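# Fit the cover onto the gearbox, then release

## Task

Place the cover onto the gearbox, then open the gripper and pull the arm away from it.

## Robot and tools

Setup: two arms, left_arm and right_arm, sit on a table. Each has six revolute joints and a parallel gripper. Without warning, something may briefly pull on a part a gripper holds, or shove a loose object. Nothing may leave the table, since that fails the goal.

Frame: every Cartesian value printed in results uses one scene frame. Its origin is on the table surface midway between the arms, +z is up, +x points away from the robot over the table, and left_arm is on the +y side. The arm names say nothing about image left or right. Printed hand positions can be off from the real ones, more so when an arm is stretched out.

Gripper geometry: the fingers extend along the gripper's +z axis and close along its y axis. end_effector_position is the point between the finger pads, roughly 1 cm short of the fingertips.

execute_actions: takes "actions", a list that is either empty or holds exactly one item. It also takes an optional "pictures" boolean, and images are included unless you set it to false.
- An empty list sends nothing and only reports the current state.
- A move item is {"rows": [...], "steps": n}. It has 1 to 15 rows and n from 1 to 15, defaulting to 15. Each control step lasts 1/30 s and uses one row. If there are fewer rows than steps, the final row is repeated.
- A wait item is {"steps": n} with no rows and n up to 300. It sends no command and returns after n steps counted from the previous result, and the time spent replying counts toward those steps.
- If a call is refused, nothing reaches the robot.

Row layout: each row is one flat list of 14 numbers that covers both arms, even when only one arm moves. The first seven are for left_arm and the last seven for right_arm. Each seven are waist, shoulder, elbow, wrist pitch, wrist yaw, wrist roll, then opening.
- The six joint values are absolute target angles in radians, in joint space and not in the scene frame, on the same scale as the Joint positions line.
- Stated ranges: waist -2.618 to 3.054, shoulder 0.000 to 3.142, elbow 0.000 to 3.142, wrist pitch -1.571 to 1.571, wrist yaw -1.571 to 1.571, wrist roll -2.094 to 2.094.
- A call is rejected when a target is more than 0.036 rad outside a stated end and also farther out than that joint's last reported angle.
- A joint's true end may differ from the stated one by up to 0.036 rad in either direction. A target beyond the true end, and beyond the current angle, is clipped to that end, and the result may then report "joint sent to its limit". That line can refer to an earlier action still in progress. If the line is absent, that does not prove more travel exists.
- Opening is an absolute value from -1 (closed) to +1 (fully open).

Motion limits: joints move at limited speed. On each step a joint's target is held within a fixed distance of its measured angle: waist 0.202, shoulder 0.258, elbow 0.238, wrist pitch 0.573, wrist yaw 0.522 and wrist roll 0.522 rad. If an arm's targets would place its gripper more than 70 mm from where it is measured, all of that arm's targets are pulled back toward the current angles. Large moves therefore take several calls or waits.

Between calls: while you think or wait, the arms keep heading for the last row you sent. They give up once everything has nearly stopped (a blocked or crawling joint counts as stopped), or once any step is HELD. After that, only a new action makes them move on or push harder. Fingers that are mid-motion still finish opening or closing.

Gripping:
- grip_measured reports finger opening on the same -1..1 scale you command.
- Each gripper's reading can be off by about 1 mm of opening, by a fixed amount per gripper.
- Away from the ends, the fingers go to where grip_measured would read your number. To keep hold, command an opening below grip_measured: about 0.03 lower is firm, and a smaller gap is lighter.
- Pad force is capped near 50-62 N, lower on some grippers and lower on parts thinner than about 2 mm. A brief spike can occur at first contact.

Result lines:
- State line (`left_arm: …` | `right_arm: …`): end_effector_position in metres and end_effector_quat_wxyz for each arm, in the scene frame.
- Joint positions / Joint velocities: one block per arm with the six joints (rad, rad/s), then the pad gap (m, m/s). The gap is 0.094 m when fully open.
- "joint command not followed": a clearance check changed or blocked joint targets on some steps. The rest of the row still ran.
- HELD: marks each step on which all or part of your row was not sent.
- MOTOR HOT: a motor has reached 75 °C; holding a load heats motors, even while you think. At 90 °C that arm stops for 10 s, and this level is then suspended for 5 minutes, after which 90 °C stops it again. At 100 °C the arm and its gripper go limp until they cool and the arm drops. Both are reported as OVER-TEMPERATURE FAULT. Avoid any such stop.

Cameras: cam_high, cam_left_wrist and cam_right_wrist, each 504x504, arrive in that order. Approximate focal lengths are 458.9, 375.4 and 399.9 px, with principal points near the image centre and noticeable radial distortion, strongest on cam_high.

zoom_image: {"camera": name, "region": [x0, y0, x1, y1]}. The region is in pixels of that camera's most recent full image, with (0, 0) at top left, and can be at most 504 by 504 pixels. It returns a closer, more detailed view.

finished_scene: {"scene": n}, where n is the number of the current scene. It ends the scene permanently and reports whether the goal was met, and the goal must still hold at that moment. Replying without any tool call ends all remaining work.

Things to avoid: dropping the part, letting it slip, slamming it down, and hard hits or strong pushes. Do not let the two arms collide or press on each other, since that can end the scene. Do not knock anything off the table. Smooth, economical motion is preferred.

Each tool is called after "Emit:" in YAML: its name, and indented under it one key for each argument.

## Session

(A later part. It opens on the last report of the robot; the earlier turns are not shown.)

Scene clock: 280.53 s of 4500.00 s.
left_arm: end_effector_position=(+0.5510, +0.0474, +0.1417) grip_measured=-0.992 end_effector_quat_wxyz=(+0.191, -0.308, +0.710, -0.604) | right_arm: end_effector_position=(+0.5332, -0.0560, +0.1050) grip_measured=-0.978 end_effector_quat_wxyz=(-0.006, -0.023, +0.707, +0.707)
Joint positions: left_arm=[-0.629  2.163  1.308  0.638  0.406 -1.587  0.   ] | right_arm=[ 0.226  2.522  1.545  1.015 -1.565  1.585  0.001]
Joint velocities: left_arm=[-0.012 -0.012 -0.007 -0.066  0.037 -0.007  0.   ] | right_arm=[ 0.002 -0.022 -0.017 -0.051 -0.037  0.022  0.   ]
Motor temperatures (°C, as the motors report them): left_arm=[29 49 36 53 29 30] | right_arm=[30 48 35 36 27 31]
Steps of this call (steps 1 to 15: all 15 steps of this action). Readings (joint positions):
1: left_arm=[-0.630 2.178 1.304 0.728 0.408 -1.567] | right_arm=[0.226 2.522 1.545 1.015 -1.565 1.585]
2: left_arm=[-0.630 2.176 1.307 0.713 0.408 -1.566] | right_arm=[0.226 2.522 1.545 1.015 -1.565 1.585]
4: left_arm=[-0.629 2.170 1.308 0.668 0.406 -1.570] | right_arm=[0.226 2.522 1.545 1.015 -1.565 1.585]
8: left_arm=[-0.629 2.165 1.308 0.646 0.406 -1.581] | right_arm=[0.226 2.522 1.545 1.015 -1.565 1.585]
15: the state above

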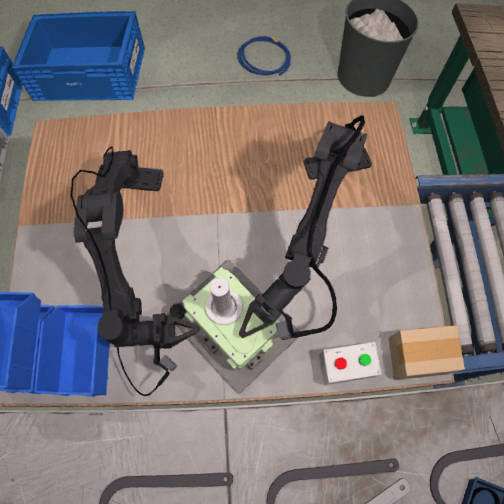

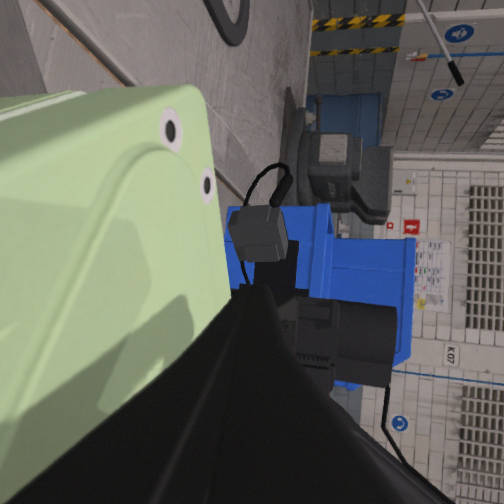

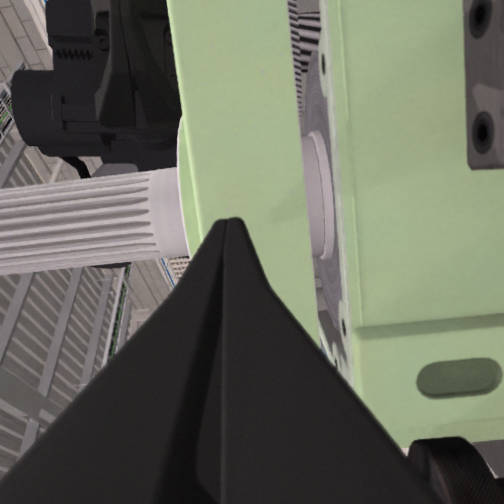

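Emit:
execute_actions:
  actions:
    - {"rows":[[-0.63,2.17,1.40,0.60,0.40,-1.575,-1,0.2,2.505,1.55,1.02,-1.57,1.575,-1],[-0.63,2.17,1.50,0.50,0.40,-1.575,-1,0.2,2.505,1.55,1.02,-1.57,1.575,-1],[-0.63,2.18,1.60,0.40,0.40,-1.575,-1,0.2,2.505,1.55,1.02,-1.57,1.575,-1],[-0.63,2.20,1.70,0.28,0.40,-1.575,-1,0.2,2.505,1.55,1.02,-1.57,1.575,-1],[-0.63,2.22,1.80,0.15,0.40,-1.575,-1,0.2,2.505,1.55,1.02,-1.57,1.575,-1],[-0.63,2.25,1.90,0.0,0.40,-1.575,-1,0.2,2.505,1.55,1.02,-1.57,1.575,-1],[-0.63,2.28,2.0,-0.15,0.40,-1.575,-1,0.2,2.505,1.55,1.02,-1.57,1.575,-1],[-0.63,2.31,2.08,-0.3,0.40,-1.575,-1,0.2,2.505,1.55,1.02,-1.57,1.575,-1],[-0.63,2.34,2.14,-0.42,0.40,-1.575,-1,0.2,2.505,1.55,1.02,-1.57,1.575,-1]],"steps":15}
  pictures: false

Emit:
execute_actions:
  actions:
    - {"rows":[[-0.63,2.35,2.14,-0.55,0.40,-1.575,-1,0.2,2.505,1.55,1.02,-1.57,1.575,-1]],"steps":15}

Scene clock: 282.80 s of 4500.00 s.
left_arm: end_effector_position=(+0.6064, +0.0264, +0.1926) grip_measured=-0.992 end_effector_quat_wxyz=(+0.116, -0.377, +0.764, -0.511) | right_arm: end_effector_position=(+0.5377, -0.0671, +0.1050) grip_measured=-0.978 end_effector_quat_wxyz=(+0.001, -0.015, +0.707, +0.707)
Joint positions: left_arm=[-0.623  2.345  2.106 -0.275  0.404 -1.588  0.   ] | right_arm=[ 0.204  2.522  1.545  1.015 -1.565  1.585  0.001]
Joint velocities: left_arm=[ 0.007 -0.071  0.295 -0.696 -0.022  0.051 -0.001] | right_arm=[ 0.002  0.002 -0.007  0.007 -0.037 -0.11   0.   ]
Motor temperatures (°C, as the motors report them): left_arm=[29 49 36 52 29 30] | right_arm=[30 48 35 36 27 31]
Steps of this call (steps 1 to 15: the robot went on to your last target; steps 16 to 53: nothing new was sent; steps 54 to 68: all 15 steps of this action). Readings (joint positions):
54: left_arm=[-0.629 2.162 1.320 0.635 0.406 -1.589] | right_arm=[0.225 2.522 1.545 1.015 -1.565 1.585]
55: left_arm=[-0.629 2.169 1.351 0.599 0.407 -1.589] | right_arm=[0.223 2.522 1.545 1.015 -1.565 1.585]
57: left_arm=[-0.624 2.176 1.442 0.419 0.410 -1.598] | right_arm=[0.215 2.522 1.545 1.015 -1.565 1.585]
61: left_arm=[-0.623 2.260 1.745 0.130 0.406 -1.593] | right_arm=[0.204 2.522 1.545 1.015 -1.565 1.585]
68: the state above

Scene clock: 283.30 s of 4500.00 s.
left_arm: end_effector_position=(+0.5770, +0.0400, +0.1441) grip_measured=-0.992 end_effector_quat_wxyz=(+0.048, -0.426, +0.798, -0.424) | right_arm: end_effector_position=(+0.5377, -0.0671, +0.1050) grip_measured=-0.978 end_effector_quat_wxyz=(+0.001, -0.015, +0.707, +0.707)
Joint positions: left_arm=[-0.623  2.358  2.122 -0.527  0.404 -1.587  0.   ] | right_arm=[ 0.204  2.522  1.545  1.015 -1.565  1.585  0.001]
Joint velocities: left_arm=[ 0.007 -0.017 -0.022 -0.066 -0.11  -0.007 -0.001] | right_arm=[ 0.002 -0.002 -0.007 -0.007 -0.007 -0.022  0.   ]
Motor temperatures (°C, as the motors report them): left_arm=[29 49 37 52 29 30] | right_arm=[30 48 35 36 27 31]
Steps of this call (steps 1 to 15: all 15 steps of this action). Readings (joint positions):
1: left_arm=[-0.623 2.343 2.116 -0.307 0.404 -1.588] | right_arm=[0.204 2.522 1.545 1.015 -1.565 1.585]
2: left_arm=[-0.623 2.342 2.121 -0.343 0.404 -1.587] | right_arm=[0.204 2.522 1.545 1.015 -1.565 1.585]
4: left_arm=[-0.623 2.343 2.122 -0.407 0.404 -1.587] | right_arm=[0.204 2.522 1.545 1.015 -1.565 1.585]
8: left_arm=[-0.623 2.355 2.122 -0.490 0.404 -1.587] | right_arm=[0.204 2.522 1.545 1.015 -1.565 1.585]
15: the state above

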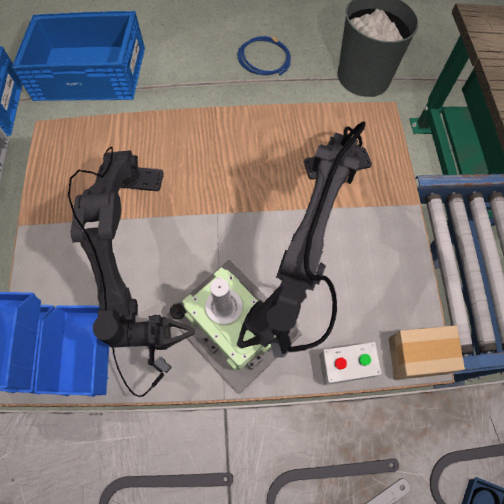

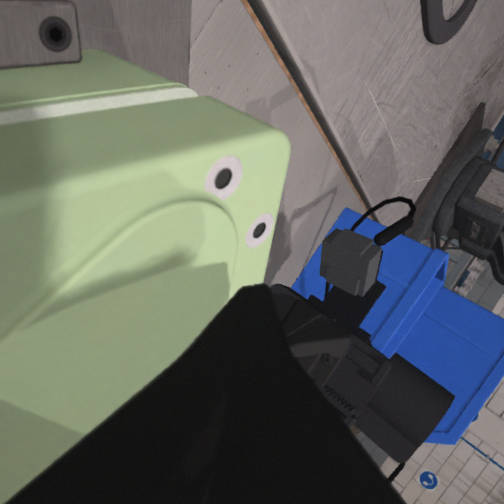

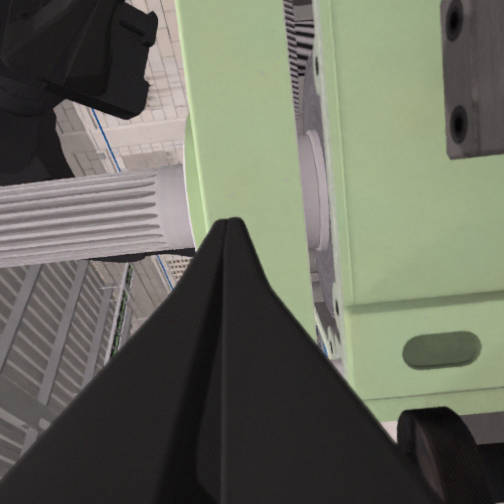

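Emit:
execute_actions:
  actions:
    - {"rows":[[-0.64,2.35,2.14,-0.55,0.56,-1.575,-1,0.2,2.505,1.55,1.02,-1.57,1.575,-1],[-0.64,2.35,2.14,-0.55,0.56,-1.575,-1,0.2,2.505,1.55,1.02,-1.57,1.575,-1],[-0.64,2.36,2.14,-0.55,0.56,-1.575,-1,0.2,2.505,1.55,1.02,-1.57,1.575,-1],[-0.64,2.37,2.14,-0.55,0.56,-1.575,-1,0.2,2.505,1.55,1.02,-1.57,1.575,-1],[-0.64,2.38,2.14,-0.55,0.56,-1.575,-1,0.2,2.505,1.55,1.02,-1.57,1.575,-1],[-0.64,2.39,2.14,-0.55,0.56,-1.575,-1,0.2,2.505,1.55,1.02,-1.57,1.575,-1],[-0.64,2.40,2.14,-0.55,0.56,-1.575,-1,0.2,2.505,1.55,1.02,-1.57,1.575,-1],[-0.64,2.41,2.14,-0.55,0.56,-1.575,-1,0.2,2.505,1.55,1.02,-1.57,1.575,-1],[-0.64,2.42,2.14,-0.55,0.56,-1.575,-1,0.2,2.505,1.55,1.02,-1.57,1.575,-1],[-0.64,2.43,2.14,-0.55,0.56,-1.575,-1,0.2,2.505,1.55,1.02,-1.57,1.575,-1]],"steps":15}

Scene clock: 284.97 s of 4500.00 s.
left_arm: end_effector_position=(+0.5583, +0.0148, +0.1294) grip_measured=-0.993 end_effector_quat_wxyz=(-0.023, -0.393, +0.804, -0.445) | right_arm: end_effector_position=(+0.5377, -0.0671, +0.1050) grip_measured=-0.978 end_effector_quat_wxyz=(+0.001, -0.015, +0.707, +0.707)
Joint positions: left_arm=[-0.633  2.402  2.124 -0.512  0.559 -1.586  0.   ] | right_arm=[ 0.204  2.522  1.545  1.015 -1.565  1.585  0.001]
Joint velocities: left_arm=[ 0.022  0.012 -0.007 -0.022 -0.022 -0.007 -0.   ] | right_arm=[ 0.007 -0.002 -0.002  0.007 -0.007  0.007 -0.   ]
Motor temperatures (°C, as the motors report them): left_arm=[29 50 37 52 29 30] | right_arm=[30 48 35 36 27 31]
Steps of this call (steps 1 to 15: the robot went on to your last target; steps 16 to 35: nothing new was sent; steps 36 to 50: all 15 steps of this action). Readings (joint positions):
36: left_arm=[-0.623 2.358 2.122 -0.533 0.423 -1.587] | right_arm=[0.204 2.522 1.545 1.015 -1.565 1.585]
37: left_arm=[-0.623 2.358 2.122 -0.533 0.448 -1.587] | right_arm=[0.204 2.522 1.545 1.015 -1.565 1.585]
39: left_arm=[-0.626 2.358 2.122 -0.534 0.485 -1.587] | right_arm=[0.204 2.522 1.545 1.015 -1.565 1.585]
43: left_arm=[-0.632 2.375 2.122 -0.534 0.526 -1.586] | right_arm=[0.204 2.522 1.545 1.015 -1.565 1.585]
50: the state above

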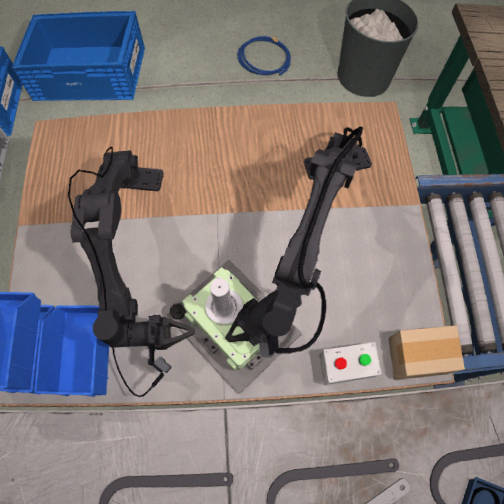

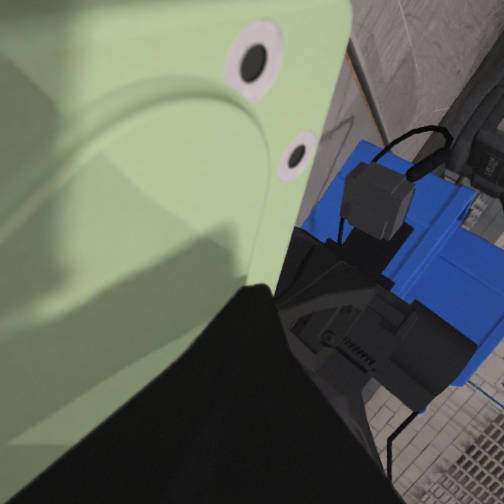

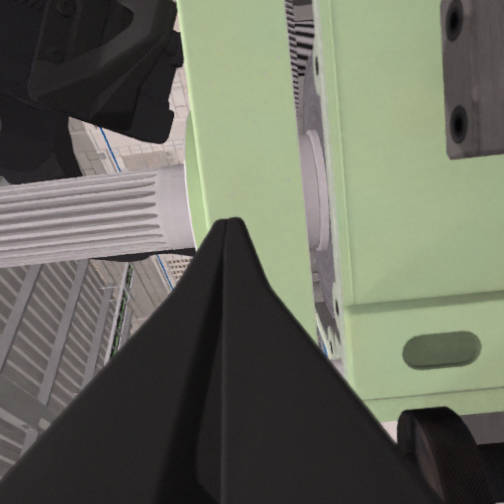

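Emit:
execute_actions:
  actions:
    - {"rows":[[-0.64,2.44,2.12,-0.62,0.56,-1.575,-1,0.2,2.505,1.55,1.02,-1.57,1.575,-1],[-0.64,2.45,2.12,-0.66,0.56,-1.575,-1,0.2,2.505,1.55,1.02,-1.57,1.575,-1],[-0.64,2.46,2.12,-0.70,0.56,-1.575,-1,0.2,2.505,1.55,1.02,-1.57,1.575,-1]],"steps":15}

Emit:
zoom_image:
  camera: "cam_right_wrist"
  region: [200,0,504,420]

Scene clock: 286.03 s of 4500.00 s.
left_arm: end_effector_position=(+0.5531, +0.0140, +0.1270) grip_measured=-0.993 end_effector_quat_wxyz=(-0.037, -0.391, +0.806, -0.442) | right_arm: end_effector_position=(+0.5377, -0.0671, +0.1050) grip_measured=-0.978 end_effector_quat_wxyz=(+0.001, -0.015, +0.707, +0.707)
Joint positions: left_arm=[-0.633  2.404  2.124 -0.531  0.578 -1.583  0.   ] | right_arm=[ 0.204  2.522  1.545  1.015 -1.565  1.585  0.001]
Joint velocities: left_arm=[ 0.007  0.017  0.002  0.066 -0.037 -0.007 -0.001] | right_arm=[-0.007 -0.012  0.002 -0.007 -0.066  0.051  0.   ]
Motor temperatures (°C, as the motors report them): left_arm=[29 50 37 52 29 30] | right_arm=[30 48 35 36 27 31]
Steps of this call (steps 1 to 15: the robot went on to your last target; steps 16 to 17: nothing new was sent; steps 18 to 32: all 15 steps of this action). Readings (joint positions):
18: left_arm=[-0.633 2.403 2.124 -0.514 0.560 -1.585] | right_arm=[0.204 2.522 1.545 1.015 -1.565 1.585]
19: left_arm=[-0.633 2.404 2.124 -0.516 0.562 -1.585] | right_arm=[0.204 2.522 1.545 1.015 -1.565 1.585]
21: left_arm=[-0.633 2.404 2.124 -0.525 0.568 -1.585] | right_arm=[0.204 2.522 1.545 1.015 -1.565 1.585]
25: left_arm=[-0.633 2.404 2.124 -0.530 0.576 -1.584] | right_arm=[0.204 2.522 1.545 1.015 -1.565 1.585]
32: the state above

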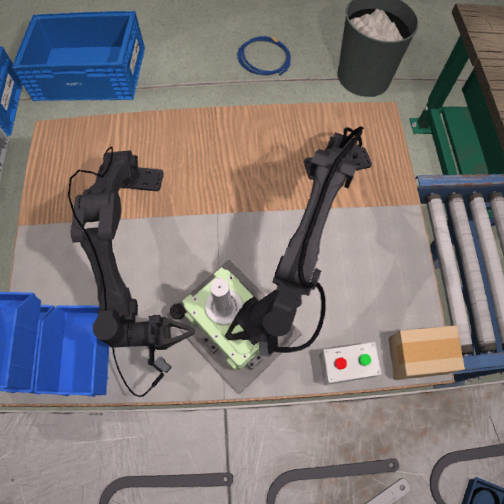

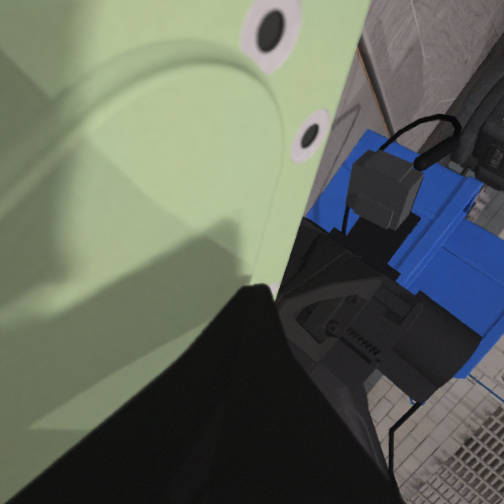

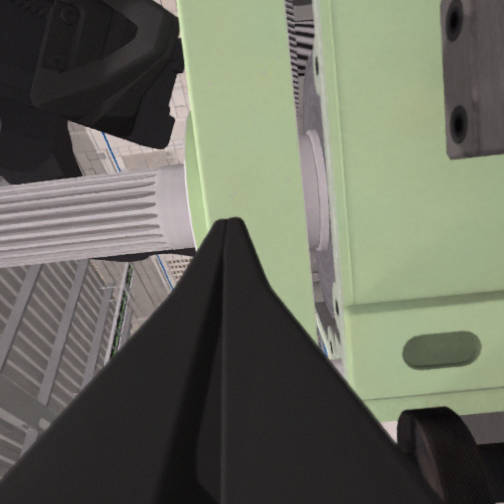

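Region (200, 0, 504, 420) of cam_right_wrist's 504x504 image, scaled by 1.200, with more detail than that image has; it fills the left 365 columns of this view, and the rest is white.

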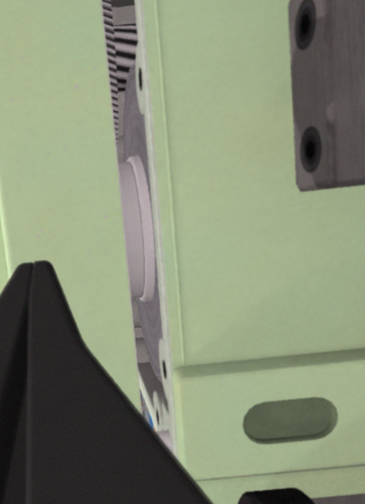

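Emit:
execute_actions:
  actions:
    - {"rows":[[-0.64,2.38,2.14,-0.5,0.56,-1.575,-1,0.17,2.505,1.55,1.02,-1.57,1.575,-1],[-0.64,2.38,2.14,-0.5,0.56,-1.575,-1,0.17,2.505,1.55,1.02,-1.57,1.575,-1],[-0.65,2.38,2.16,-0.5,0.56,-1.575,-1,0.17,2.505,1.55,1.02,-1.57,1.575,-1],[-0.66,2.38,2.18,-0.5,0.56,-1.575,-1,0.17,2.505,1.55,1.02,-1.57,1.575,-1],[-0.67,2.39,2.2,-0.5,0.56,-1.575,-1,0.17,2.505,1.55,1.02,-1.57,1.575,-1],[-0.67,2.41,2.2,-0.5,0.56,-1.575,-1,0.17,2.505,1.55,1.02,-1.57,1.575,-1],[-0.67,2.43,2.2,-0.5,0.56,-1.575,-1,0.17,2.505,1.55,1.02,-1.57,1.575,-1],[-0.67,2.45,2.2,-0.5,0.56,-1.575,-1,0.17,2.505,1.55,1.02,-1.57,1.575,-1],[-0.67,2.46,2.2,-0.5,0.56,-1.575,-1,0.17,2.505,1.55,1.02,-1.57,1.575,-1],[-0.67,2.47,2.2,-0.52,0.56,-1.575,-1,0.17,2.505,1.55,1.02,-1.57,1.575,-1],[-0.67,2.48,2.2,-0.54,0.56,-1.575,-1,0.17,2.505,1.55,1.02,-1.57,1.575,-1],[-0.67,2.49,2.2,-0.56,0.56,-1.575,-1,0.17,2.505,1.55,1.02,-1.57,1.575,-1]],"steps":15}

Scene clock: 288.80 s of 4500.00 s.
left_arm: end_effector_position=(+0.5552, -0.0100, +0.1214) grip_measured=-0.994 end_effector_quat_wxyz=(-0.033, -0.371, +0.810, -0.454) | right_arm: end_effector_position=(+0.5411, -0.0765, +0.1050) grip_measured=-0.978 end_effector_quat_wxyz=(+0.008, -0.009, +0.707, +0.707)
Joint positions: left_arm=[-0.666  2.462  2.184 -0.497  0.577 -1.583  0.   ] | right_arm=[ 0.185  2.522  1.545  1.015 -1.566  1.585  0.001]
Joint velocities: left_arm=[ 0.012  0.002 -0.007  0.037 -0.081 -0.066 -0.001] | right_arm=[-0.007  0.002 -0.007  0.022 -0.095 -0.051 -0.   ]
Motor temperatures (°C, as the motors report them): left_arm=[29 50 37 51 29 30] | right_arm=[30 48 35 36 27 31]
Steps of this call (steps 1 to 15: the robot went on to your last target; steps 16 to 68: nothing new was sent; steps 69 to 83: all 15 steps of this action). Readings (joint positions):
69: left_arm=[-0.633 2.400 2.125 -0.524 0.578 -1.583] | right_arm=[0.202 2.522 1.545 1.015 -1.565 1.585]
70: left_arm=[-0.633 2.400 2.125 -0.522 0.575 -1.583] | right_arm=[0.199 2.522 1.545 1.015 -1.565 1.585]
72: left_arm=[-0.635 2.400 2.128 -0.520 0.572 -1.583] | right_arm=[0.191 2.522 1.545 1.015 -1.566 1.585]
76: left_arm=[-0.652 2.412 2.166 -0.515 0.566 -1.583] | right_arm=[0.185 2.522 1.545 1.015 -1.566 1.585]
83: the state above

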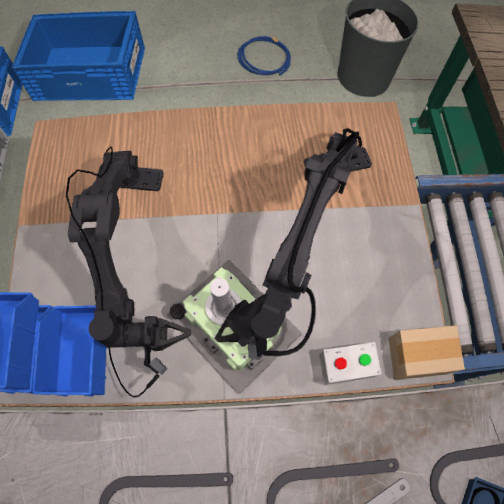

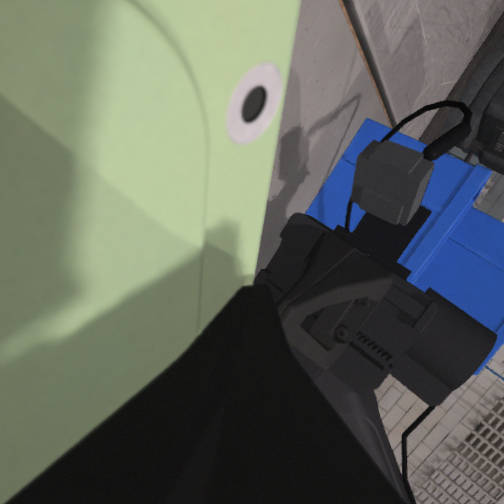

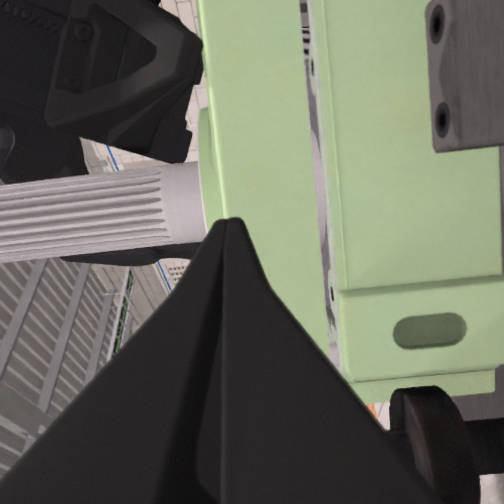

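Emit:
execute_actions:
  actions:
    - {"rows":[[-0.66,2.40,2.22,-0.5,0.56,-1.575,-1,0.1,2.45,1.55,1.0,-1.57,1.575,-1],[-0.65,2.36,2.22,-0.5,0.56,-1.575,-1,0.05,2.4,1.55,0.95,-1.57,1.575,-1],[-0.64,2.36,2.22,-0.5,0.5,-1.575,-1,0.0,2.3,1.5,0.9,-1.57,1.575,-1],[-0.62,2.34,2.2,-0.5,0.45,-1.575,-1,0.0,2.2,1.4,0.9,-1.57,1.575,-1],[-0.6,2.34,2.2,-0.5,0.4,-1.575,-1,0.0,2.1,1.25,0.9,-1.57,1.575,-1],[-0.6,2.34,2.2,-0.5,0.4,-1.575,-1,0.0,2.0,1.1,0.9,-1.57,1.575,-1],[-0.6,2.34,2.2,-0.5,0.4,-1.575,-1,0.0,1.9,0.95,0.9,-1.5,1.575,-1],[-0.6,2.34,2.2,-0.5,0.4,-1.575,-1,0.0,1.8,0.8,0.9,-1.4,1.575,-1],[-0.6,2.34,2.2,-0.5,0.4,-1.575,-1,0.05,1.7,0.65,0.9,-1.3,1.575,-1],[-0.6,2.34,2.2,-0.5,0.4,-1.575,-1,0.1,1.6,0.5,0.9,-1.2,1.575,-1],[-0.6,2.34,2.2,-0.5,0.4,-1.575,-1,0.15,1.5,0.42,0.9,-1.1,1.575,-1]],"steps":15}
  pictures: false

Emit:
execute_actions:
  actions:
    - {"rows":[[-0.6,2.34,2.2,-0.5,0.4,-1.575,-1,0.2,1.45,0.4,0.9,-1.1,1.575,-1],[-0.6,2.34,2.2,-0.5,0.4,-1.575,-1,0.25,1.45,0.4,0.9,-1.1,1.575,-1],[-0.6,2.34,2.2,-0.5,0.4,-1.575,-1,0.3,1.45,0.4,0.9,-1.0,1.575,-1],[-0.6,2.34,2.2,-0.5,0.4,-1.575,-1,0.36,1.45,0.4,0.9,-0.9,1.575,-1],[-0.6,2.34,2.2,-0.5,0.4,-1.575,-1,0.42,1.45,0.4,0.9,-0.8,1.575,-1],[-0.6,2.34,2.2,-0.5,0.4,-1.575,-1,0.47,1.45,0.4,0.9,-0.7,1.575,-1],[-0.6,2.34,2.2,-0.5,0.4,-1.575,-1,0.52,1.45,0.4,0.9,-0.6,1.575,-1],[-0.6,2.34,2.2,-0.5,0.4,-1.575,-1,0.52,1.45,0.4,0.9,-0.5,1.575,-1],[-0.6,2.34,2.2,-0.5,0.4,-1.575,-1,0.52,1.45,0.4,0.9,-0.4,1.575,-1]],"steps":15}

Scene clock: 292.03 s of 4500.00 s.
left_arm: end_effector_position=(+0.5971, +0.0504, +0.1863) grip_measured=-0.994 end_effector_quat_wxyz=(+0.081, -0.413, +0.780, -0.463) | right_arm: end_effector_position=(+0.4103, -0.0978, +0.2215) grip_measured=-0.978 end_effector_quat_wxyz=(+0.126, +0.140, +0.694, +0.695)
Joint positions: left_arm=[-0.592  2.342  2.184 -0.498  0.415 -1.583  0.   ] | right_arm=[ 0.159  1.608  0.681  0.92  -1.211  1.584  0.001]
Joint velocities: left_arm=[-0.032  0.042 -0.012  0.022 -0.095 -0.037 -0.002] | right_arm=[ 0.559 -2.405 -2.181  0.227  0.505 -0.022  0.   ]
Motor temperatures (°C, as the motors report them): left_arm=[29 51 37 50 29 30] | right_arm=[30 48 35 36 27 31]
Steps of this call (steps 1 to 15: the robot went on to your last target; steps 16 to 82: nothing new was sent; steps 83 to 97: all 15 steps of this action). Readings (joint positions):
83: left_arm=[-0.666 2.457 2.184 -0.496 0.576 -1.583] | right_arm=[0.179 2.519 1.545 1.012 -1.566 1.585]
84: left_arm=[-0.666 2.451 2.184 -0.499 0.573 -1.583] | right_arm=[0.171 2.513 1.545 1.001 -1.567 1.585]
86: left_arm=[-0.663 2.429 2.184 -0.506 0.546 -1.583] | right_arm=[0.137 2.472 1.519 0.969 -1.563 1.585]
90: left_arm=[-0.627 2.367 2.184 -0.506 0.469 -1.583] | right_arm=[0.023 2.217 1.233 0.924 -1.522 1.584]
97: the state above

Scene clock: 292.53 s of 4500.00 s.
left_arm: end_effector_position=(+0.5978, +0.0509, +0.1850) grip_measured=-0.994 end_effector_quat_wxyz=(+0.084, -0.415, +0.780, -0.461) | right_arm: end_effector_position=(+0.3850, -0.0476, +0.1631) grip_measured=-0.978 end_effector_quat_wxyz=(+0.206, +0.297, +0.693, +0.624)
Joint positions: left_arm=[-0.593  2.344  2.184 -0.498  0.408 -1.583  0.   ] | right_arm=[ 0.521  1.453  0.404  0.894 -0.499  1.583  0.001]
Joint velocities: left_arm=[-0.007  0.012  0.002  0.022 -0.007  0.007 -0.001] | right_arm=[-0.027 -0.017  0.012  0.051  0.593 -0.11   0.   ]
Motor temperatures (°C, as the motors report them): left_arm=[29 51 37 50 29 30] | right_arm=[30 48 35 36 27 31]
Steps of this call (steps 1 to 15: all 15 steps of this action). Readings (joint positions):
1: left_arm=[-0.593 2.343 2.184 -0.498 0.414 -1.583] | right_arm=[0.176 1.533 0.606 0.928 -1.194 1.583]
2: left_arm=[-0.593 2.344 2.184 -0.498 0.413 -1.583] | right_arm=[0.193 1.477 0.537 0.936 -1.178 1.583]
4: left_arm=[-0.593 2.344 2.184 -0.498 0.411 -1.583] | right_arm=[0.264 1.441 0.444 0.936 -1.112 1.583]
8: left_arm=[-0.593 2.344 2.184 -0.498 0.409 -1.583] | right_arm=[0.476 1.453 0.404 0.894 -0.847 1.583]
15: the state above

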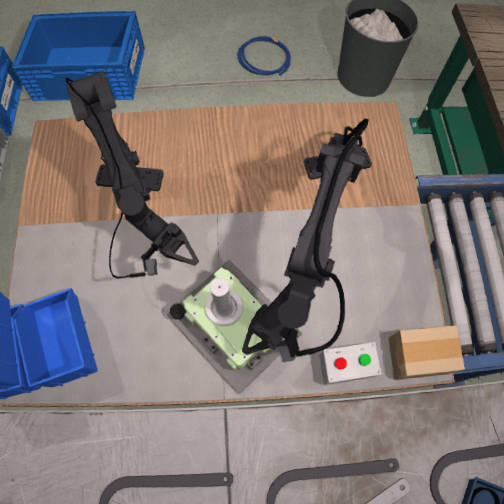

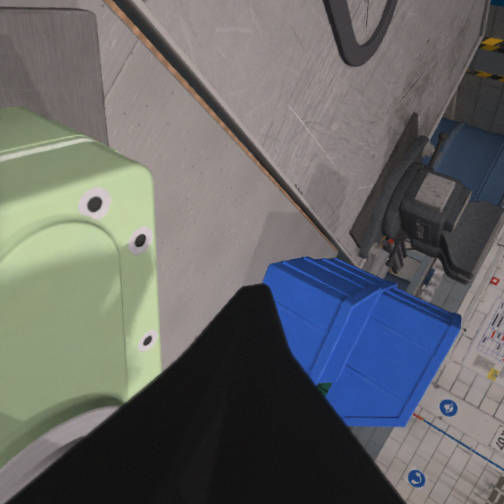

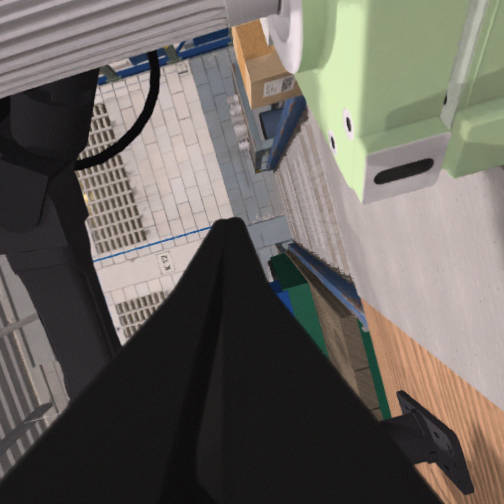

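Emit:
execute_actions:
  actions:
    - {"rows":[[-0.6,2.34,2.2,-0.5,0.4,-1.575,-1,0.5,1.5,0.4,0.9,-0.4,1.575,-1],[-0.6,2.34,2.2,-0.5,0.4,-1.575,-1,0.49,1.55,0.4,0.9,-0.4,1.575,-1],[-0.6,2.34,2.2,-0.5,0.4,-1.575,-1,0.49,1.6,0.4,0.9,-0.4,1.575,-1]],"steps":15}

Emit:
zoom_image:
  camera: "cam_high"
  region: [160,240,310,390]

Scene clock: 293.67 s of 4500.00 s.
left_arm: end_effector_position=(+0.5978, +0.0509, +0.1850) grip_measured=-0.994 end_effector_quat_wxyz=(+0.084, -0.415, +0.780, -0.461) | right_arm: end_effector_position=(+0.4033, -0.0674, +0.1023) grip_measured=-0.978 end_effector_quat_wxyz=(+0.202, +0.374, +0.710, +0.562)
Joint positions: left_arm=[-0.593  2.344  2.184 -0.498  0.408 -1.583  0.   ] | right_arm=[ 0.497  1.607  0.404  0.886 -0.403  1.583  0.001]
Joint velocities: left_arm=[ 0.012  0.007 -0.012  0.066 -0.022 -0.007 -0.001] | right_arm=[ 0.017 -0.002 -0.012 -0.037 -0.051  0.007  0.001]
Motor temperatures (°C, as the motors report them): left_arm=[29 51 38 50 29 30] | right_arm=[30 47 35 36 27 31]
Steps of this call (steps 1 to 19: the robot went on to your last target; steps 20 to 34: all 15 steps of this action). Readings (joint positions):
20: left_arm=[-0.593 2.344 2.184 -0.498 0.408 -1.583] | right_arm=[0.519 1.457 0.404 0.896 -0.407 1.583]
21: left_arm=[-0.593 2.344 2.184 -0.498 0.408 -1.583] | right_arm=[0.514 1.472 0.404 0.904 -0.407 1.583]
23: left_arm=[-0.593 2.344 2.184 -0.498 0.408 -1.583] | right_arm=[0.502 1.533 0.404 0.917 -0.406 1.583]
27: left_arm=[-0.593 2.344 2.184 -0.498 0.408 -1.583] | right_arm=[0.497 1.607 0.404 0.885 -0.403 1.583]
34: the state above

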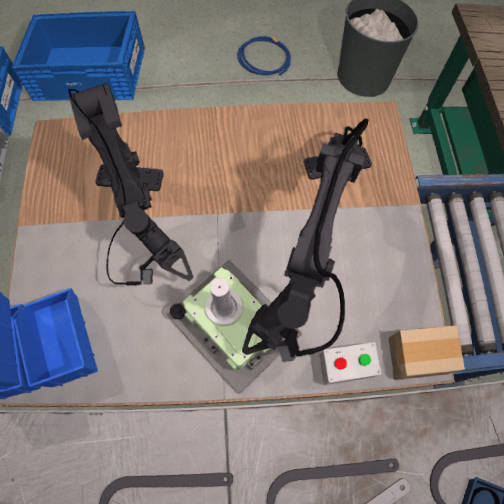

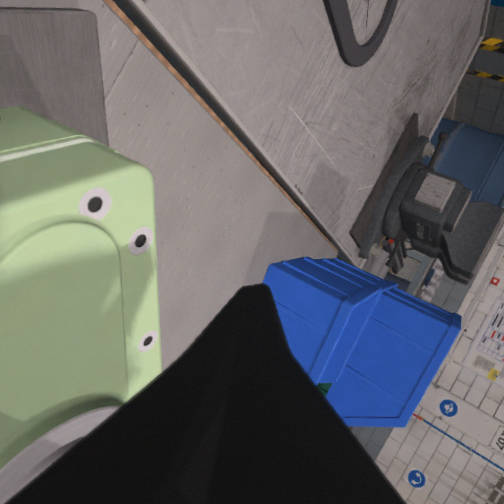

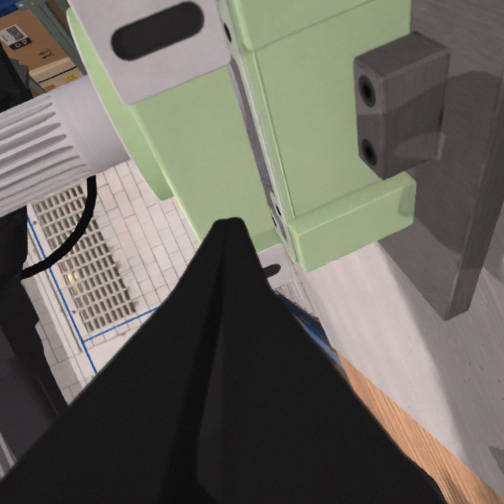

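Region (160, 240, 310, 390) of cam_high's 504x504 image, scaled by 3.360, with more detail than that image has.

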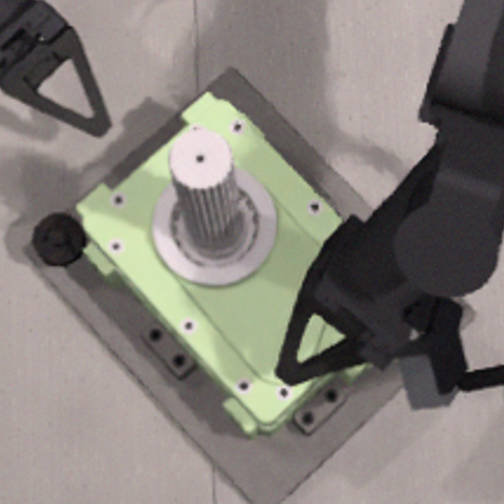

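Emit:
execute_actions:
  actions:
    - {"rows":[[-0.585,2.36,2.19,-0.52,0.4,-1.575,-1,0.49,1.6,0.4,0.9,-0.4,1.575,-1],[-0.585,2.38,2.18,-0.54,0.4,-1.575,-1,0.49,1.6,0.4,0.9,-0.4,1.575,-1],[-0.585,2.39,2.17,-0.56,0.4,-1.575,-1,0.49,1.6,0.4,0.9,-0.4,1.575,-1],[-0.585,2.40,2.16,-0.58,0.4,-1.575,-1,0.49,1.6,0.4,0.9,-0.4,1.575,-1],[-0.585,2.41,2.16,-0.6,0.4,-1.575,-1,0.49,1.6,0.4,0.9,-0.4,1.575,-1],[-0.585,2.42,2.16,-0.62,0.4,-1.575,-1,0.49,1.6,0.4,0.9,-0.4,1.575,-1],[-0.585,2.43,2.16,-0.64,0.4,-1.575,-1,0.49,1.6,0.4,0.9,-0.4,1.575,-1]],"steps":15}

Scene clock: 295.23 s of 4500.00 s.
left_arm: end_effector_position=(+0.5928, +0.0566, +0.1223) grip_measured=-0.994 end_effector_quat_wxyz=(+0.044, -0.444, +0.796, -0.409) | right_arm: end_effector_position=(+0.4033, -0.0674, +0.1023) grip_measured=-0.978 end_effector_quat_wxyz=(+0.202, +0.374, +0.710, +0.562)
Joint positions: left_arm=[-0.588  2.425  2.18  -0.559  0.406 -1.583  0.   ] | right_arm=[ 0.497  1.607  0.404  0.886 -0.403  1.583  0.001]
Joint velocities: left_arm=[-0.017 -0.002 -0.007 -0.037  0.037 -0.007  0.001] | right_arm=[-0.022 -0.007 -0.012  0.022  0.022  0.037  0.   ]
Motor temperatures (°C, as the motors report them): left_arm=[29 52 38 50 29 30] | right_arm=[30 46 35 36 27 31]
Steps of this call (steps 1 to 15: the robot went on to your last target; steps 16 to 32: nothing new was sent; steps 33 to 47: all 15 steps of this action). Readings (joint positions):
33: left_arm=[-0.593 2.345 2.184 -0.498 0.408 -1.583] | right_arm=[0.497 1.607 0.404 0.886 -0.403 1.583]
34: left_arm=[-0.593 2.348 2.184 -0.499 0.408 -1.583] | right_arm=[0.497 1.607 0.404 0.886 -0.403 1.583]
36: left_arm=[-0.593 2.359 2.184 -0.506 0.408 -1.583] | right_arm=[0.497 1.607 0.404 0.886 -0.403 1.583]
40: left_arm=[-0.593 2.405 2.184 -0.556 0.408 -1.583] | right_arm=[0.497 1.607 0.404 0.886 -0.403 1.583]
47: the state above

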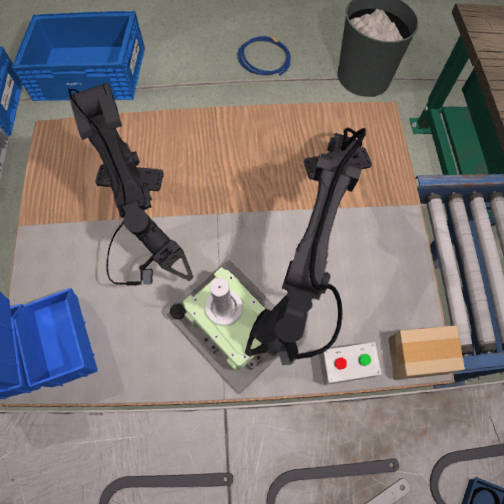

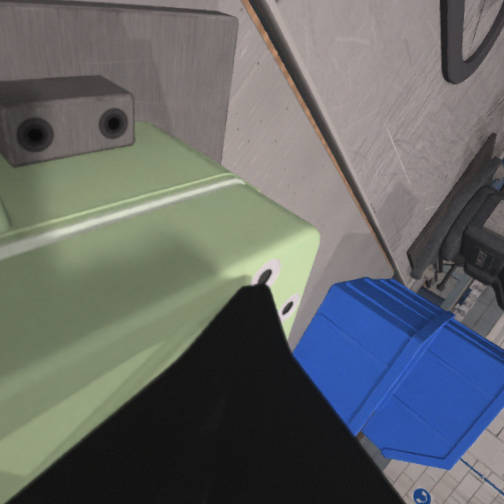

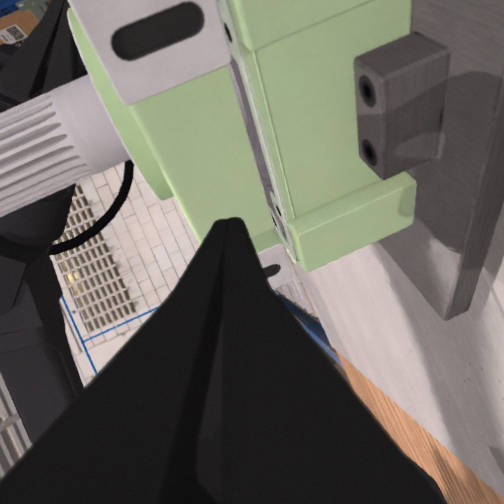

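Emit:
execute_actions:
  actions:
    - {"rows":[[-0.585,2.43,2.16,-0.58,0.4,-1.575,-1,0.51,1.63,0.46,0.9,-0.39,1.575,-1],[-0.585,2.43,2.16,-0.58,0.4,-1.575,-1,0.52,1.66,0.49,0.9,-0.38,1.575,-1],[-0.585,2.43,2.16,-0.58,0.4,-1.575,-1,0.53,1.69,0.53,0.9,-0.37,1.575,-1]],"steps":15}

Emit:
zoom_image:
  camera: "cam_high"
  region: [160,240,310,390]

Scene clock: 296.50 s of 4500.00 s.
left_arm: end_effector_position=(+0.5934, +0.0564, +0.1228) grip_measured=-0.994 end_effector_quat_wxyz=(+0.045, -0.444, +0.795, -0.410) | right_arm: end_effector_position=(+0.4255, -0.0529, +0.1080) grip_measured=-0.978 end_effector_quat_wxyz=(+0.210, +0.367, +0.708, +0.566)
Joint positions: left_arm=[-0.588  2.425  2.18  -0.556  0.406 -1.583  0.   ] | right_arm=[ 0.523  1.684  0.5    0.888 -0.377  1.583  0.001]
Joint velocities: left_arm=[ 0.012 -0.007  0.002  0.022  0.066 -0.022  0.   ] | right_arm=[-0.012  0.012 -0.002 -0.095 -0.066  0.066 -0.   ]
Motor temperatures (°C, as the motors report them): left_arm=[29 52 37 50 29 30] | right_arm=[30 46 35 36 27 31]
Steps of this call (steps 1 to 15: the robot went on to your last target; steps 16 to 23: nothing new was sent; steps 24 to 38: all 15 steps of this action). Readings (joint positions):
24: left_arm=[-0.588 2.425 2.180 -0.557 0.406 -1.583] | right_arm=[0.497 1.609 0.406 0.886 -0.402 1.583]
25: left_arm=[-0.588 2.425 2.180 -0.556 0.406 -1.583] | right_arm=[0.500 1.617 0.415 0.886 -0.399 1.583]
27: left_arm=[-0.588 2.425 2.180 -0.556 0.406 -1.583] | right_arm=[0.513 1.656 0.460 0.886 -0.391 1.583]
31: left_arm=[-0.588 2.425 2.180 -0.556 0.406 -1.583] | right_arm=[0.523 1.684 0.500 0.888 -0.382 1.583]
38: the state above

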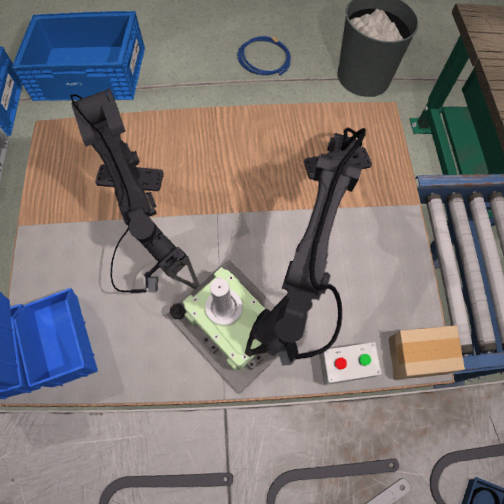

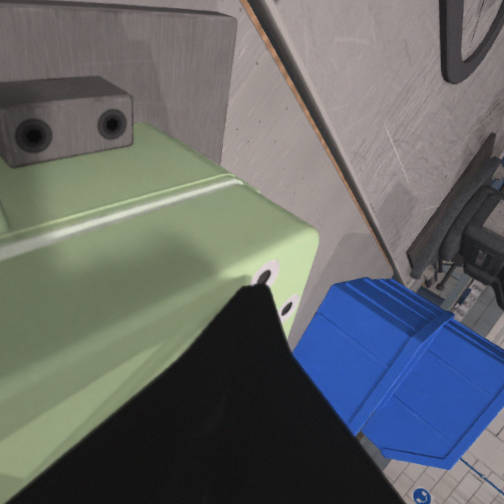

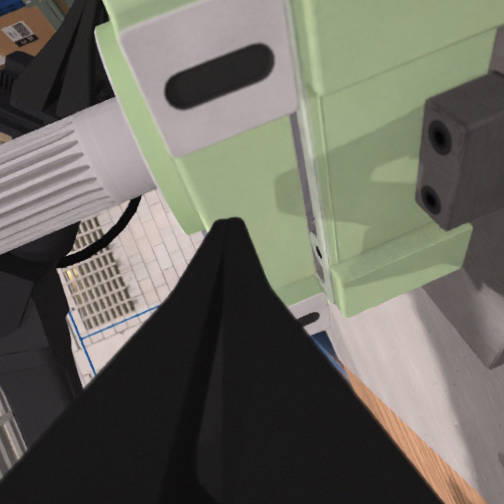

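Region (160, 240, 310, 390) of cam_high's 504x504 image, scaled by 3.360, with more detail than that image has.

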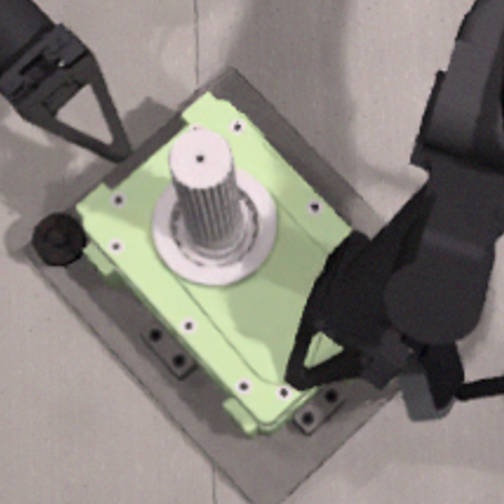

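Emit:
execute_actions:
  actions:
    - {"rows":[[-0.585,2.43,2.16,-0.58,0.4,-1.575,-1,0.53,1.71,0.53,0.88,-0.37,1.575,-1],[-0.585,2.43,2.16,-0.58,0.4,-1.575,-1,0.53,1.72,0.54,0.88,-0.37,1.575,-1],[-0.585,2.43,2.16,-0.58,0.4,-1.575,-1,0.54,1.73,0.56,0.88,-0.36,1.575,-1],[-0.585,2.43,2.16,-0.58,0.4,-1.575,-1,0.545,1.75,0.58,0.88,-0.36,1.575,-1]],"steps":15}

Scene clock: 297.53 s of 4500.00 s.
left_arm: end_effector_position=(+0.5934, +0.0564, +0.1228) grip_measured=-0.994 end_effector_quat_wxyz=(+0.045, -0.444, +0.795, -0.410) | right_arm: end_effector_position=(+0.4343, -0.0449, +0.0983) grip_measured=-0.978 end_effector_quat_wxyz=(+0.204, +0.370, +0.713, +0.560)
Joint positions: left_arm=[-0.588  2.425  2.18  -0.556  0.406 -1.583  0.   ] | right_arm=[ 0.538  1.746  0.546  0.885 -0.366  1.583  0.001]
Joint velocities: left_arm=[-0.012  0.027 -0.012  0.066  0.022 -0.037  0.001] | right_arm=[ 0.012 -0.002 -0.027 -0.037  0.11   0.022  0.   ]
Motor temperatures (°C, as the motors report them): left_arm=[29 53 37 50 29 30] | right_arm=[30 45 35 36 27 31]
Steps of this call (steps 1 to 15: the robot went on to your last target; step 16: nothing new was sent; steps 17 to 31: all 15 steps of this action). Readings (joint positions):
17: left_arm=[-0.588 2.425 2.180 -0.556 0.406 -1.583] | right_arm=[0.523 1.686 0.500 0.888 -0.375 1.583]
18: left_arm=[-0.588 2.425 2.180 -0.556 0.406 -1.583] | right_arm=[0.523 1.690 0.502 0.888 -0.375 1.583]
20: left_arm=[-0.588 2.425 2.180 -0.556 0.406 -1.583] | right_arm=[0.527 1.712 0.515 0.886 -0.372 1.583]
24: left_arm=[-0.588 2.425 2.180 -0.556 0.406 -1.583] | right_arm=[0.537 1.746 0.545 0.885 -0.368 1.583]
31: the state above

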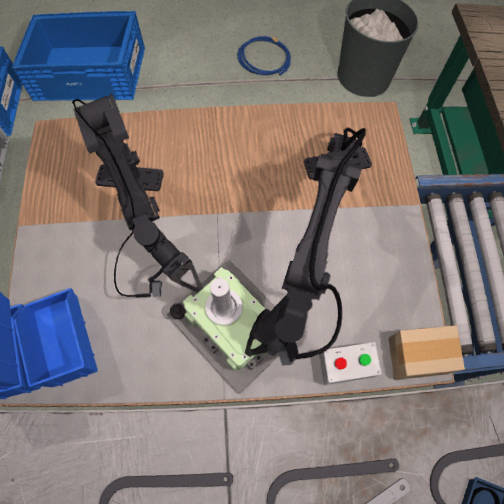

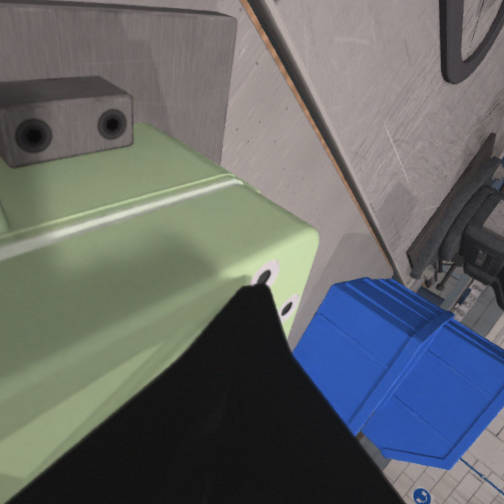

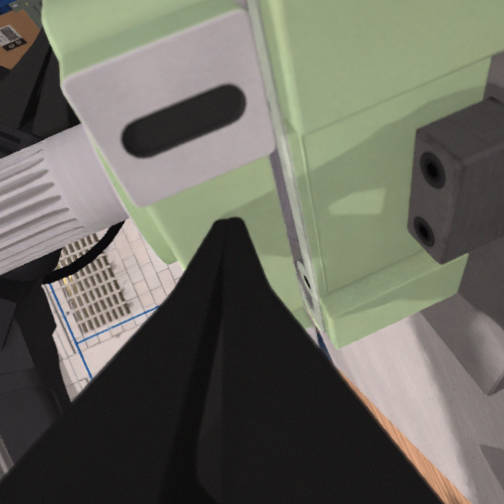

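Emit:
execute_actions:
  actions:
    - {"rows":[[-0.585,2.42,2.18,-0.55,0.4,-1.575,-1,0.55,1.76,0.60,0.88,-0.36,1.575,-1],[-0.585,2.42,2.18,-0.55,0.4,-1.575,-1,0.555,1.77,0.615,0.88,-0.35,1.575,-1],[-0.585,2.42,2.18,-0.55,0.4,-1.575,-1,0.56,1.785,0.63,0.88,-0.35,1.575,-1]],"steps":15}

Emit:
zoom_image:
  camera: "cam_high"
  region: [160,240,310,390]

Scene clock: 298.50 s of 4500.00 s.
left_arm: end_effector_position=(+0.5940, +0.0562, +0.1234) grip_measured=-0.994 end_effector_quat_wxyz=(+0.047, -0.443, +0.795, -0.412) | right_arm: end_effector_position=(+0.4348, -0.0442, +0.0829) grip_measured=-0.979 end_effector_quat_wxyz=(+0.190, +0.383, +0.724, +0.542)
Joint positions: left_arm=[-0.588  2.425  2.18  -0.552  0.406 -1.583  0.   ] | right_arm=[ 0.541  1.773  0.563  0.837 -0.361  1.583  0.001]
Joint velocities: left_arm=[ 0.007  0.007 -0.002 -0.081  0.007 -0.022  0.   ] | right_arm=[ 0.007 -0.007 -0.002 -0.139  0.022 -0.051  0.   ]
Motor temperatures (°C, as the motors report them): left_arm=[29 53 37 50 29 30] | right_arm=[30 45 35 37 27 31]
Steps of this call (steps 1 to 14: the robot went on to your last target; steps 15 to 29: all 15 steps of this action). Readings (joint positions):
15: left_arm=[-0.588 2.425 2.180 -0.554 0.406 -1.583] | right_arm=[0.538 1.746 0.547 0.883 -0.365 1.583]
16: left_arm=[-0.588 2.425 2.180 -0.552 0.406 -1.583] | right_arm=[0.538 1.746 0.549 0.879 -0.365 1.583]
18: left_arm=[-0.588 2.425 2.180 -0.552 0.406 -1.583] | right_arm=[0.539 1.752 0.554 0.868 -0.365 1.583]
22: left_arm=[-0.588 2.425 2.180 -0.552 0.406 -1.583] | right_arm=[0.539 1.770 0.560 0.848 -0.364 1.583]
29: the state above

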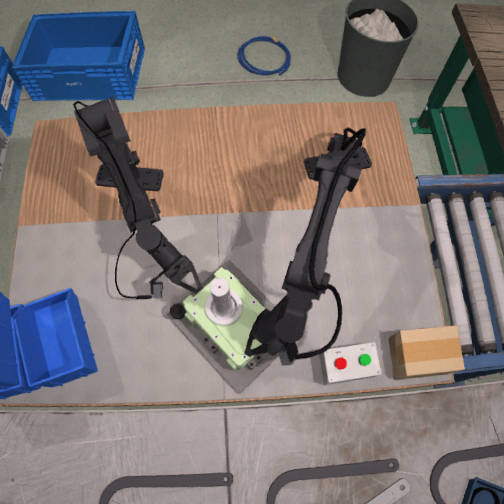

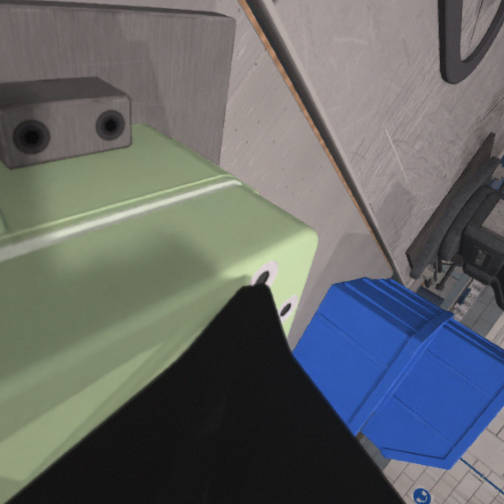

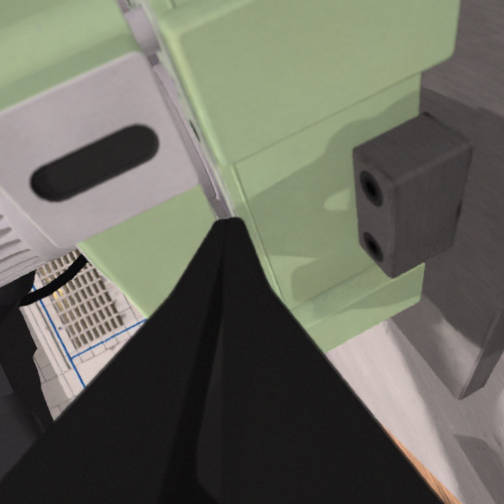

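Region (160, 240, 310, 390) of cam_high's 504x504 image, scaled by 3.360, with more detail than that image has.

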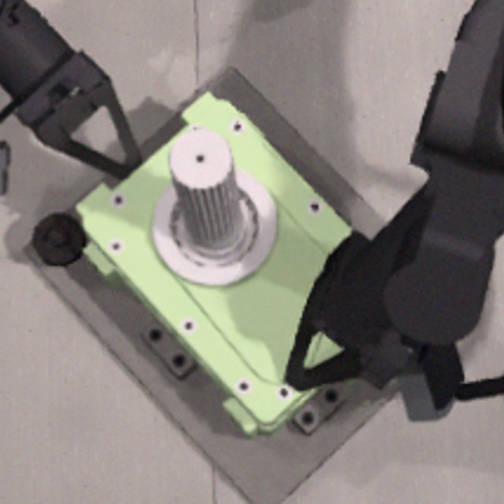

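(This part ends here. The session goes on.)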